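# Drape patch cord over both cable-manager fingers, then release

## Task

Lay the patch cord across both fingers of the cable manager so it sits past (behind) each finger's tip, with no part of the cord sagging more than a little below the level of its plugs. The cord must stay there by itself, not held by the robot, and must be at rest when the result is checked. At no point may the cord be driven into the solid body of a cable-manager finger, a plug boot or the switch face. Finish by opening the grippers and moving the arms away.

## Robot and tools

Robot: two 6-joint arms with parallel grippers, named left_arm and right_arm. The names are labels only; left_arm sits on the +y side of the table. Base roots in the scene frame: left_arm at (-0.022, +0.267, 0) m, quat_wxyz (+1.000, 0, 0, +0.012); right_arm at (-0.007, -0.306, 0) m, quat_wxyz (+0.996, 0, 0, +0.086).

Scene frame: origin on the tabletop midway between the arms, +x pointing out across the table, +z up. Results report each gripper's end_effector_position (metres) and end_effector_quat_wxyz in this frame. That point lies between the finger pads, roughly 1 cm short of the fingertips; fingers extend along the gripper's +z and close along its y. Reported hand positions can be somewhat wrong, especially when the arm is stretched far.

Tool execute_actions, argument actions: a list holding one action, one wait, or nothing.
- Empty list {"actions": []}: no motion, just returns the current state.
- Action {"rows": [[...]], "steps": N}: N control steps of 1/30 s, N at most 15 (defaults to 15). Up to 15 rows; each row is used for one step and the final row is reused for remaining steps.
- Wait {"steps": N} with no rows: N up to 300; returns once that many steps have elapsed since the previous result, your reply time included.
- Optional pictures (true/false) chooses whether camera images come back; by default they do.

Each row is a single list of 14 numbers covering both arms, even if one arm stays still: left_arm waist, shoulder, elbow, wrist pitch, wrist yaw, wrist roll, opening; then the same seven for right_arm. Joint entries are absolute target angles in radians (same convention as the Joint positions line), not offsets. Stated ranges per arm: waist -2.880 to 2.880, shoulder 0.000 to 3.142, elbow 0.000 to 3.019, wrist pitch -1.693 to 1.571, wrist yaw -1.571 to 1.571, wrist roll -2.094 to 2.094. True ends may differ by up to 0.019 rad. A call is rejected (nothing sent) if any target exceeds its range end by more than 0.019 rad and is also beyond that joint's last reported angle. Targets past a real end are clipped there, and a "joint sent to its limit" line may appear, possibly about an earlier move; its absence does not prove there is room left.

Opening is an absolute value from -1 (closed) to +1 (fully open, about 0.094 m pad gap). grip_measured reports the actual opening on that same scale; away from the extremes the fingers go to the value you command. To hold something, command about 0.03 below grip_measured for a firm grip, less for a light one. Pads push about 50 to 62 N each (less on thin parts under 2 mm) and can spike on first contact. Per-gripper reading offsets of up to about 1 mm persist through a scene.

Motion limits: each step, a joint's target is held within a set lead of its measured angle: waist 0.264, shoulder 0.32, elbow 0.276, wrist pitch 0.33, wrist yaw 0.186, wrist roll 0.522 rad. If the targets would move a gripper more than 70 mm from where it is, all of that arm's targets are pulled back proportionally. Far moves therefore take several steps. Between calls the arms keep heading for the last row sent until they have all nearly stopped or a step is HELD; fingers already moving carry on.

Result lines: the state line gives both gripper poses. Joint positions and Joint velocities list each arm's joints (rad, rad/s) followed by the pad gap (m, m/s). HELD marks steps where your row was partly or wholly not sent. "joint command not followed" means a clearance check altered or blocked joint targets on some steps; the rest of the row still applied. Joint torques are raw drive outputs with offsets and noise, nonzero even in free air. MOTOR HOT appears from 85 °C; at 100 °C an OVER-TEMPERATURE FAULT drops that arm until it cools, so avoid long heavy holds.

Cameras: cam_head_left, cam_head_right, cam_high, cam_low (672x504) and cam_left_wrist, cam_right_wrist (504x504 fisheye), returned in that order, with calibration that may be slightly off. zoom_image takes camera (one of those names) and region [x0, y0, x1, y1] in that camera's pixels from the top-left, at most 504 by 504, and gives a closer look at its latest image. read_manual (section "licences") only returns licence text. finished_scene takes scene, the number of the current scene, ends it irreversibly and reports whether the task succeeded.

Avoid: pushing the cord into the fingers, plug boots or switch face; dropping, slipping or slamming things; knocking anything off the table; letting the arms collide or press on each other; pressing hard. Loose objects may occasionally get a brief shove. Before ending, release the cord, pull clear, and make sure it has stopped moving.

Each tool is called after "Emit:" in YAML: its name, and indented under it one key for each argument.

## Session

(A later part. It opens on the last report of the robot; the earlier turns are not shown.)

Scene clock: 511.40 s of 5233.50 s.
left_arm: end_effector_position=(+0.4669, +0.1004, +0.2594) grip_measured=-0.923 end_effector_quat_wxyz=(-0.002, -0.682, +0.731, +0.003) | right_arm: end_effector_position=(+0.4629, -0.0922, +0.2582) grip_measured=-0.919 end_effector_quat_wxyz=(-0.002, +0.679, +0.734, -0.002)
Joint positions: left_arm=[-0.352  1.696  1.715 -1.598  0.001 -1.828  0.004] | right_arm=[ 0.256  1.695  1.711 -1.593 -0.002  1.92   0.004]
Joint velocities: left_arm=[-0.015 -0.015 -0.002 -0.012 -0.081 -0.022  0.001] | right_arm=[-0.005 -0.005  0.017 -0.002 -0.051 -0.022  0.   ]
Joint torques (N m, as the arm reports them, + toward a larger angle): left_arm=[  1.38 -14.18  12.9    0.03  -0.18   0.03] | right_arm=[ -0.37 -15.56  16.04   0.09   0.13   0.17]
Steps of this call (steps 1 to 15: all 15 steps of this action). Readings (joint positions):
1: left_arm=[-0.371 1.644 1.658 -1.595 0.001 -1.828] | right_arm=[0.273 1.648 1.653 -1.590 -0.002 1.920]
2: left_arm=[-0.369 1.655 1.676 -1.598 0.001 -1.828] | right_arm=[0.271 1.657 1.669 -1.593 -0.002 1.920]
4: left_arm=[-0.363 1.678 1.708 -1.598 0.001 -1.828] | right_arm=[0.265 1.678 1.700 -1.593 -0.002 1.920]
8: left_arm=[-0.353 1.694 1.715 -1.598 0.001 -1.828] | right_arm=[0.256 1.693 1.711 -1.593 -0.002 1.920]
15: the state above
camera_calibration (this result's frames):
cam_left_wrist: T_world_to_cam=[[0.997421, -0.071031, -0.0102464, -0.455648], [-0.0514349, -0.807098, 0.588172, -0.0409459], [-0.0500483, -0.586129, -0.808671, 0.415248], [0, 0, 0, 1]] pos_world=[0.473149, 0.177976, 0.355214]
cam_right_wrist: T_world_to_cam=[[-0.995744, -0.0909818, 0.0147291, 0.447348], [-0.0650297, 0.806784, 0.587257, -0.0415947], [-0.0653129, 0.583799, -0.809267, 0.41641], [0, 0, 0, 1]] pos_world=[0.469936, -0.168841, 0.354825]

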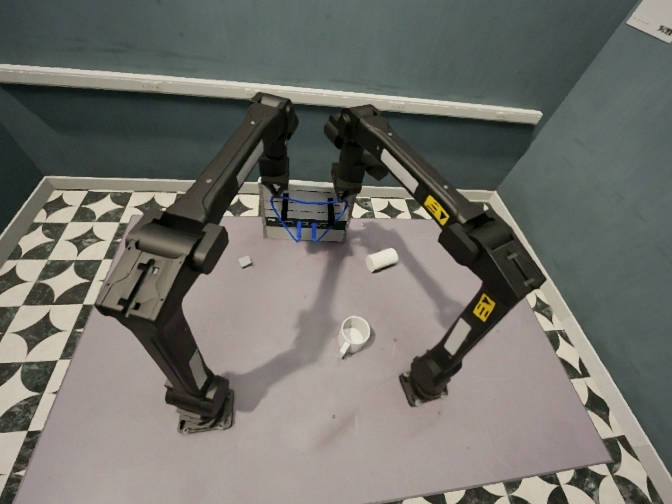

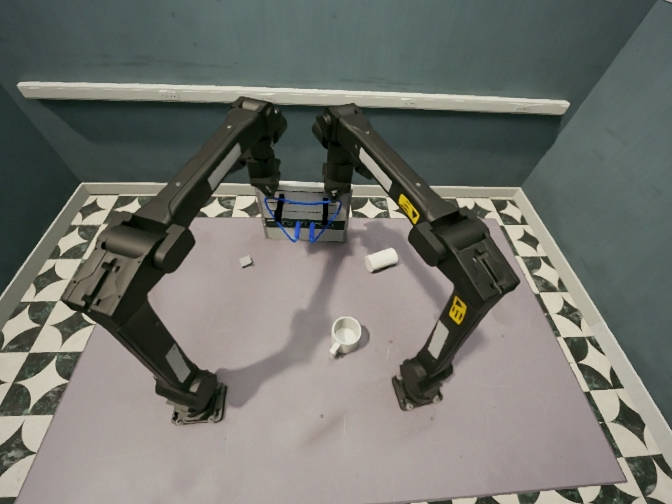

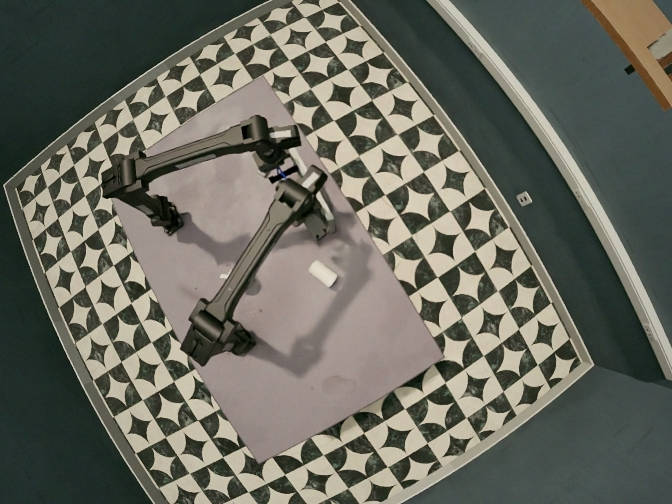

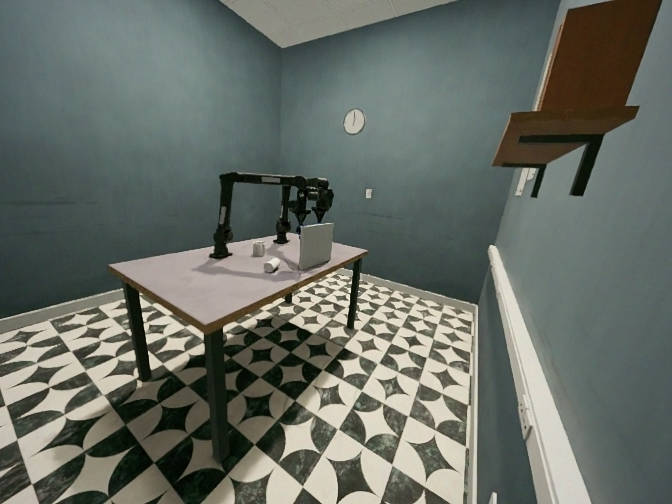

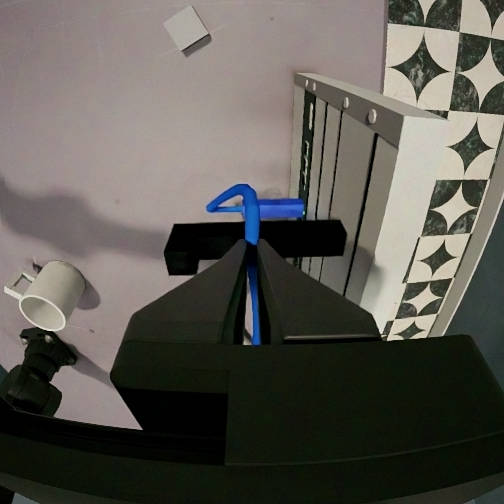

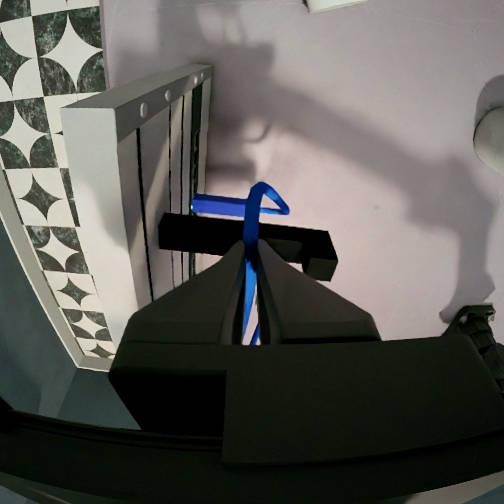

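Emit:
execute_actions:
  actions:
    - {"rows":[[-0.352,1.696,1.648,-1.515,0,-1.83,-0.94,0.256,1.695,1.645,-1.512,0,1.92,-0.94]],"steps":15}
  pictures: false

Emit:
execute_actions:
  actions:
    - {"rows":[[-0.352,1.696,1.648,-1.515,0,-1.83,-0.7,0.256,1.695,1.645,-1.512,0,1.92,-0.7]],"steps":15}

Scene clock: 519.50 s of 5233.50 s.
left_arm: end_effector_position=(+0.4666, +0.1005, +0.2360) grip_measured=-0.923 end_effector_quat_wxyz=(-0.001, -0.682, +0.731, +0.001) | right_arm: end_effector_position=(+0.4624, -0.0924, +0.2336) grip_measured=-0.919 end_effector_quat_wxyz=(-0.002, +0.679, +0.734, -0.003)
Joint positions: left_arm=[-0.352  1.692  1.65  -1.531  0.001 -1.828  0.004] | right_arm=[ 0.256  1.695  1.647 -1.531 -0.002  1.92   0.004]
Joint velocities: left_arm=[-0.005 -0.005 -0.012  0.007 -0.037 -0.051 -0.   ] | right_arm=[-0.015 -0.005 -0.022  0.002  0.007  0.007 -0.   ]
Joint torques (N m, as the arm reports them, + toward a larger angle): left_arm=[ -0.33 -13.87   8.87   0.87  -0.18   0.01] | right_arm=[  0.81 -16.5    9.89   1.16   0.09   0.04]
Steps of this call (steps 1 to 15: the robot went on to your last target; steps 16 to 90: nothing new was sent; then 4.60 s passed at rest; steps 91 to 105: all 15 steps of this action). Readings (joint positions):
91: left_arm=[-0.352 1.694 1.705 -1.582 0.001 -1.828] | right_arm=[0.256 1.694 1.701 -1.578 -0.002 1.920]
92: left_arm=[-0.352 1.689 1.689 -1.560 0.001 -1.828] | right_arm=[0.256 1.690 1.688 -1.558 -0.002 1.920]
94: left_arm=[-0.352 1.688 1.664 -1.542 0.001 -1.828] | right_arm=[0.256 1.691 1.664 -1.540 -0.002 1.920]
98: left_arm=[-0.352 1.692 1.650 -1.533 0.001 -1.828] | right_arm=[0.256 1.695 1.647 -1.533 -0.002 1.920]
105: the state above

Scene clock: 520.00 s of 5233.50 s.
left_arm: end_effector_position=(+0.4670, +0.1004, +0.2360) grip_measured=-0.702 end_effector_quat_wxyz=(-0.001, -0.682, +0.731, +0.000) | right_arm: end_effector_position=(+0.4624, -0.0924, +0.2336) grip_measured=-0.702 end_effector_quat_wxyz=(-0.002, +0.679, +0.734, -0.003)
Joint positions: left_arm=[-0.352  1.692  1.65  -1.529  0.001 -1.828  0.014] | right_arm=[ 0.256  1.695  1.647 -1.531 -0.002  1.92   0.014]
Joint velocities: left_arm=[ 0.005 -0.005 -0.007  0.007 -0.051 -0.007  0.   ] | right_arm=[-0.005 -0.015  0.027  0.007 -0.037 -0.051 -0.001]
Joint torques (N m, as the arm reports them, + toward a larger angle): left_arm=[ -0.25 -14.69   9.02   0.85  -0.18   0.02] | right_arm=[  0.37 -15.21   9.63   1.33   0.14   0.04]
Steps of this call (steps 1 to 15: all 15 steps of this action). Readings (joint positions):
1: left_arm=[-0.352 1.692 1.650 -1.531 0.001 -1.828] | right_arm=[0.256 1.695 1.647 -1.531 -0.002 1.920]
2: left_arm=[-0.352 1.692 1.650 -1.530 0.001 -1.828] | right_arm=[0.256 1.695 1.647 -1.531 -0.002 1.920]
4: left_arm=[-0.352 1.692 1.650 -1.530 0.001 -1.828] | right_arm=[0.256 1.695 1.647 -1.531 -0.002 1.920]
8: left_arm=[-0.352 1.692 1.650 -1.529 0.001 -1.828] | right_arm=[0.256 1.695 1.647 -1.531 -0.002 1.920]
15: the state above
camera_calibration (this result's frames):
cam_left_wrist: T_world_to_cam=[[0.997465, -0.0710458, -0.00397381, -0.457443], [-0.0550505, -0.805869, 0.589529, -0.025972], [-0.0450859, -0.587816, -0.807738, 0.393979], [0, 0, 0, 1]] pos_world=[0.472617, 0.178157, 0.331725]
cam_right_wrist: T_world_to_cam=[[-0.995716, -0.0909695, 0.0165294, 0.446731], [-0.0640108, 0.807248, 0.586731, -0.0273194], [-0.0667179, 0.583159, -0.809613, 0.397315], [0, 0, 0, 1]] pos_world=[0.469576, -0.169005, 0.330316]

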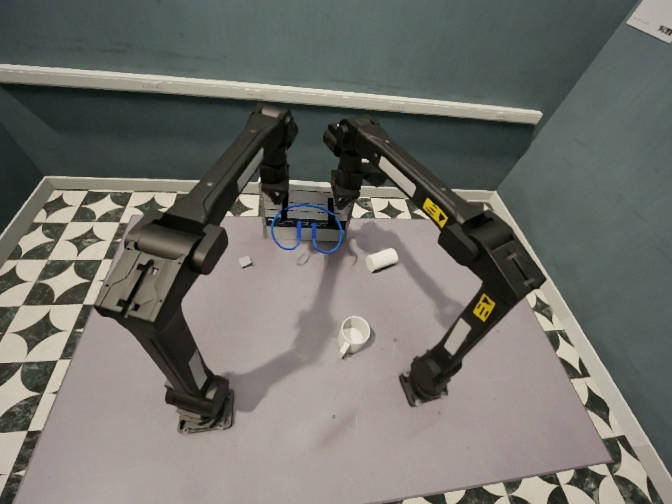

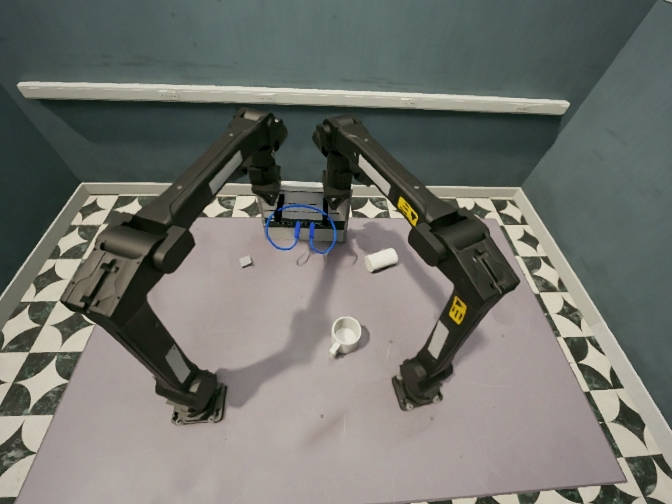

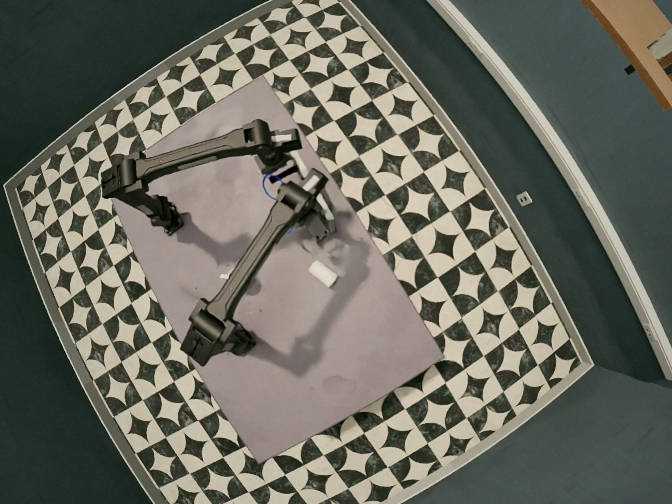

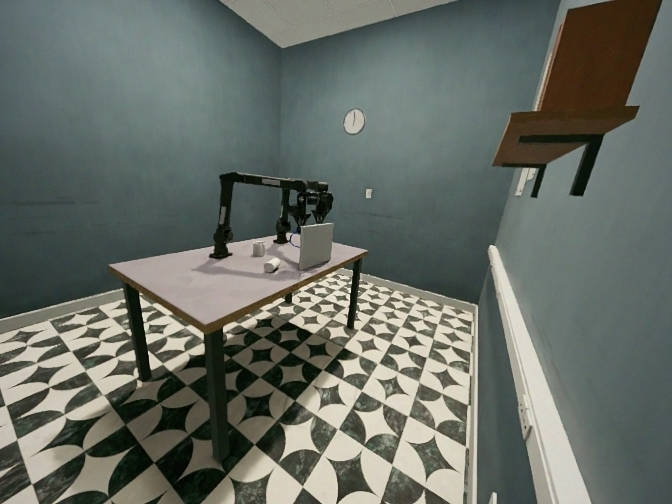

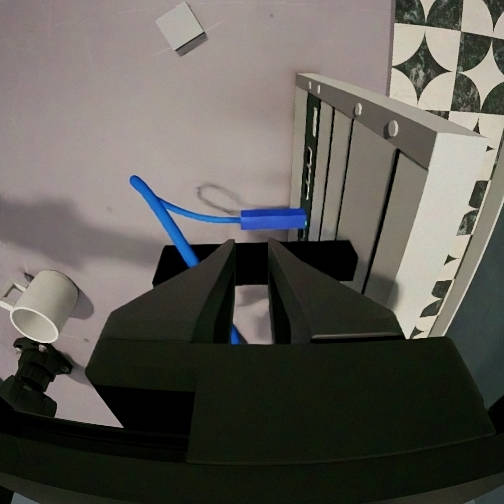

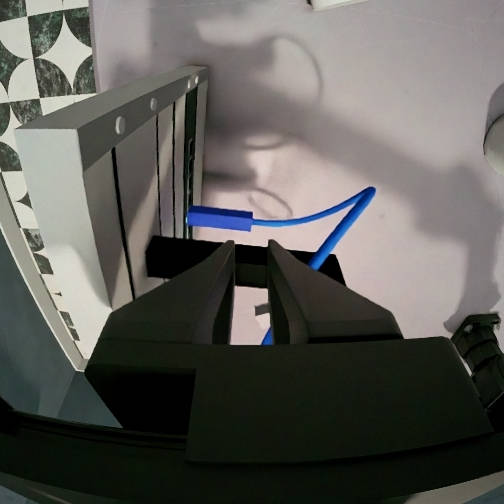

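Sprung against the tips. Move up and away.

Emit:
execute_actions:
  actions:
    - {"rows":[[-0.352,1.69,1.84,-1.66,0,-1.83,-0.7,0.256,1.69,1.85,-1.66,0,1.92,-0.7]],"steps":12}
  pictures: false

Emit:
execute_actions:
  actions:
    - {"rows":[[0.2,1.3,1.4,-1.5,0,-1.0,-0.7,-0.35,1.3,1.4,-1.5,0,1.0,-0.7]],"steps":15}
  pictures: false

Emit:
execute_actions:
  actions:
    - {"steps":45}

Emit:
zoom_image:
  camera: "cam_head_left"
  region: [240, 170, 380, 280]

Emit:
zoom_image:
  camera: "cam_low"
  region: [260, 200, 360, 280]

Scene clock: 531.37 s of 5233.50 s.
left_arm: end_effector_position=(+0.4706, +0.0992, +0.3049) grip_measured=-0.702 end_effector_quat_wxyz=(+0.013, -0.682, +0.731, -0.025) | right_arm: end_effector_position=(+0.4692, -0.0893, +0.2946) grip_measured=-0.702 end_effector_quat_wxyz=(+0.006, +0.679, +0.734, +0.018)
Joint positions: left_arm=[-0.352  1.673  1.805 -1.647  0.001 -1.828  0.014] | right_arm=[ 0.256  1.691  1.8   -1.643 -0.002  1.92   0.014]
Joint velocities: left_arm=[-0.015  0.005  0.007 -0.007  0.007  0.037  0.   ] | right_arm=[-0.015  0.005 -0.002 -0.007 -0.037  0.007  0.001]
Joint torques (N m, as the arm reports them, + toward a larger angle): left_arm=[ -0.11 -12.92  11.8   -0.15  -0.2    0.03] | right_arm=[  0.74 -16.18  14.37   0.06   0.1    0.11]
Steps of this call (steps 1 to 15: the robot went on to your last target; steps 16 to 130: nothing new was sent; then 6.63 s passed at rest; steps 131 to 142: all 12 steps of this action). Readings (joint positions):
131: left_arm=[-0.352 1.695 1.667 -1.556 0.001 -1.828] | right_arm=[0.256 1.697 1.660 -1.553 -0.002 1.920]
132: left_arm=[-0.352 1.704 1.697 -1.594 0.001 -1.828] | right_arm=[0.256 1.704 1.683 -1.586 -0.002 1.920]
134: left_arm=[-0.352 1.709 1.755 -1.628 0.001 -1.828] | right_arm=[0.256 1.709 1.734 -1.623 -0.002 1.920]
138: left_arm=[-0.352 1.686 1.803 -1.642 0.001 -1.828] | right_arm=[0.256 1.699 1.797 -1.639 -0.002 1.920]
142: the state above

Scene clock: 531.87 s of 5233.50 s.
left_arm: end_effector_position=(+0.3711, +0.3666, +0.3187) grip_measured=-0.702 end_effector_quat_wxyz=(+0.080, -0.637, +0.766, -0.036) | right_arm: end_effector_position=(+0.3984, -0.3789, +0.3043) grip_measured=-0.702 end_effector_quat_wxyz=(+0.060, +0.632, +0.772, +0.032)
Joint positions: left_arm=[ 0.223  1.293  1.417 -1.519 -0.004 -1.141  0.014] | right_arm=[-0.347  1.332  1.419 -1.522  0.003  1.196  0.014]
Joint velocities: left_arm=[ 0.796 -0.19  -0.066  0.012 -0.095  0.886 -0.001] | right_arm=[-1.265 -0.444 -0.12   0.066  0.051 -1.223  0.   ]
Joint torques (N m, as the arm reports them, + toward a larger angle): left_arm=[-6.67 -7.25  8.02  1.28  0.04  0.17] | right_arm=[  7.36 -10.96   9.18   1.65  -0.19  -0.06]
Steps of this call (steps 1 to 15: all 15 steps of this action). Readings (joint positions):
1: left_arm=[-0.346 1.660 1.784 -1.629 0.002 -1.792] | right_arm=[0.249 1.680 1.781 -1.628 -0.004 1.885]
2: left_arm=[-0.336 1.636 1.739 -1.607 0.003 -1.751] | right_arm=[0.237 1.659 1.742 -1.608 -0.005 1.844]
4: left_arm=[-0.293 1.572 1.646 -1.582 0.003 -1.668] | right_arm=[0.190 1.606 1.654 -1.585 -0.005 1.762]
8: left_arm=[-0.142 1.431 1.498 -1.554 0.003 -1.470] | right_arm=[0.035 1.486 1.509 -1.561 -0.005 1.579]
15: the state above

Scene clock: 533.37 s of 5233.50 s.
left_arm: end_effector_position=(+0.3707, +0.3593, +0.3167) grip_measured=-0.702 end_effector_quat_wxyz=(+0.081, -0.579, +0.810, -0.032) | right_arm: end_effector_position=(+0.3904, -0.3765, +0.3157) grip_measured=-0.702 end_effector_quat_wxyz=(+0.077, +0.556, +0.827, +0.034)
Joint positions: left_arm=[ 0.206  1.288  1.408 -1.516 -0.002 -1.01   0.014] | right_arm=[-0.346  1.293  1.411 -1.52   0.001  1.01   0.014]
Joint velocities: left_arm=[ 0.015 -0.005 -0.002  0.007  0.007  0.081 -0.   ] | right_arm=[-0.015 -0.005 -0.022 -0.007 -0.022 -0.022  0.   ]
Joint torques (N m, as the arm reports them, + toward a larger angle): left_arm=[-0.95 -8.03  8.61  1.26 -0.05  0.12] | right_arm=[ 0.15 -9.32  9.34  1.8   0.02 -0.06]
Steps of this call (steps 1 to 30: the robot went on to your last target; steps 31 to 45: nothing new was sent). Readings (joint positions):
1: left_arm=[0.242 1.288 1.416 -1.519 -0.005 -1.116] | right_arm=[-0.382 1.319 1.416 -1.522 0.005 1.159]
2: left_arm=[0.247 1.287 1.416 -1.519 -0.005 -1.095] | right_arm=[-0.401 1.309 1.415 -1.522 0.006 1.130]
4: left_arm=[0.237 1.287 1.414 -1.517 -0.005 -1.065] | right_arm=[-0.399 1.296 1.415 -1.522 0.006 1.088]
8: left_arm=[0.209 1.288 1.408 -1.516 -0.003 -1.033] | right_arm=[-0.356 1.293 1.413 -1.520 0.001 1.042]
45: the state above
All arms were judged still, so your last target was given up. Only a new action makes them travel on or press farther. Fingers that are still opening or closing keep moving.
camera_calibration (this result's frames):
cam_left_wrist: T_world_to_cam=[[0.933905, -0.327654, 0.143053, -0.273553], [-0.353657, -0.787963, 0.504026, 0.261171], [-0.052426, -0.521304, -0.851759, 0.599705], [0, 0, 0, 1]] pos_world=[0.379278, 0.42879, 0.4183]
cam_right_wrist: T_world_to_cam=[[-0.911088, -0.390599, -0.131724, 0.248805], [-0.400588, 0.763626, 0.506364, 0.289545], [-0.0971975, 0.51411, -0.8522, 0.623944], [0, 0, 0, 1]] pos_world=[0.403318, -0.444697, 0.417883]

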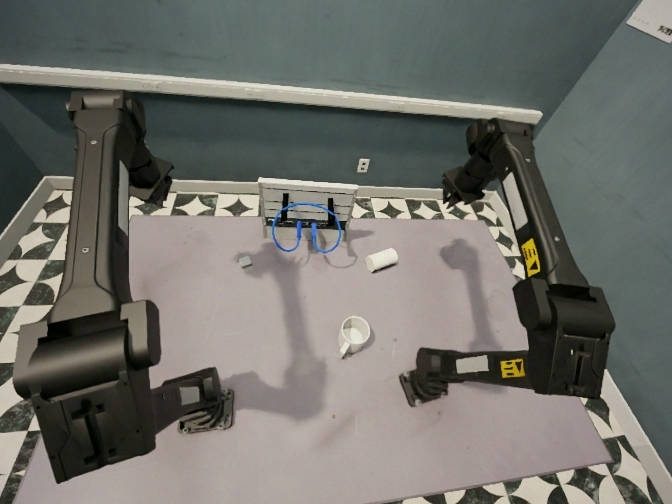

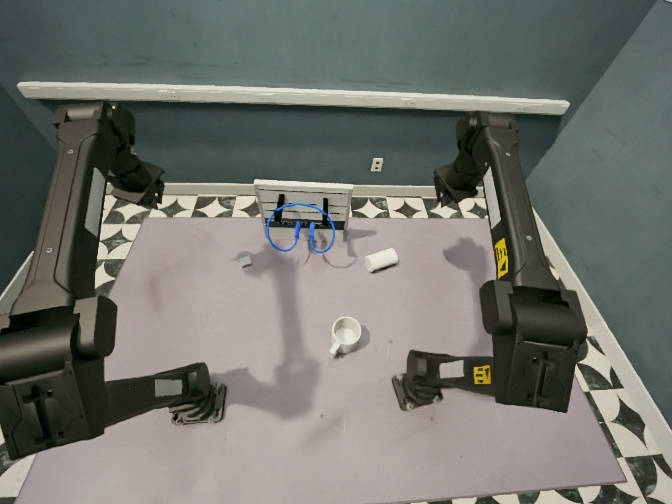

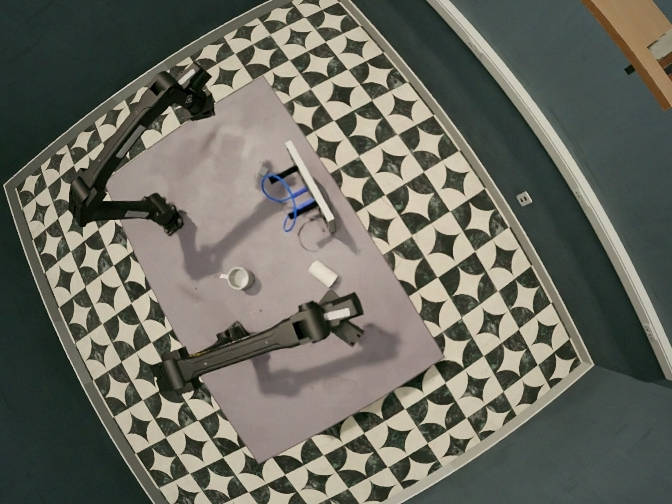

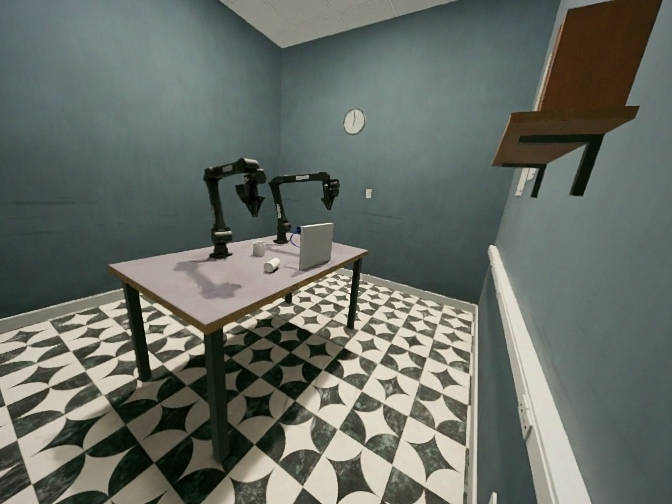

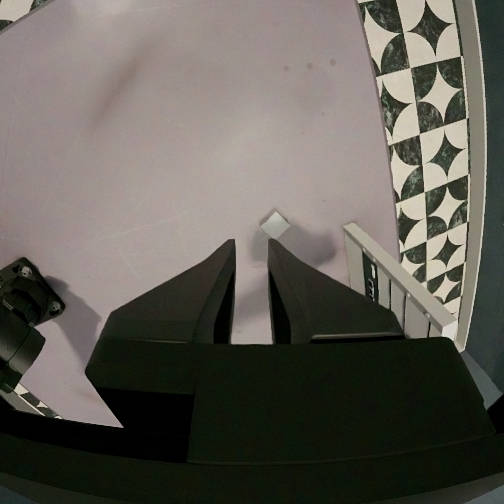

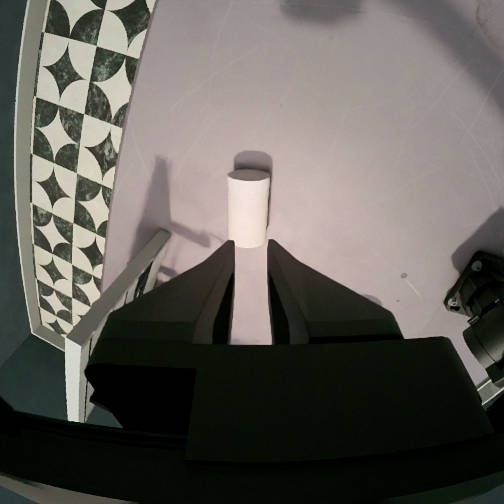

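Region (240, 170, 380, 280) of cam_head_left's 672x504 image, scaled by 3.600, with more detail than that image has; it fills the top 396 rows of this view, and the rest is white.

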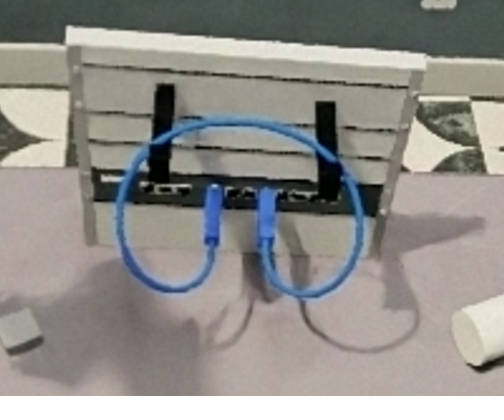

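Region (260, 200, 360, 280) of cam_low's 672x504 image, scaled by 5.040, with more detail than that image has; it fills the top 403 rows of this view, and the rest is white.

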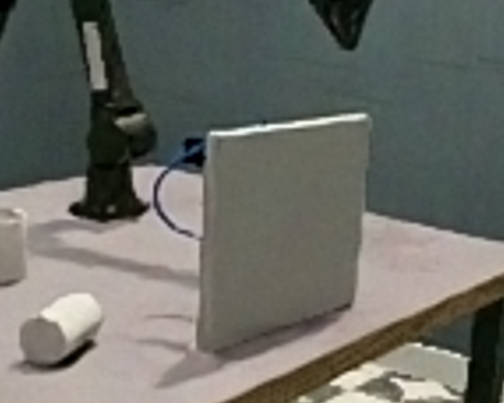

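Looks good.

Emit:
finished_scene:
  scene: 1

The scene is finished: the task was done.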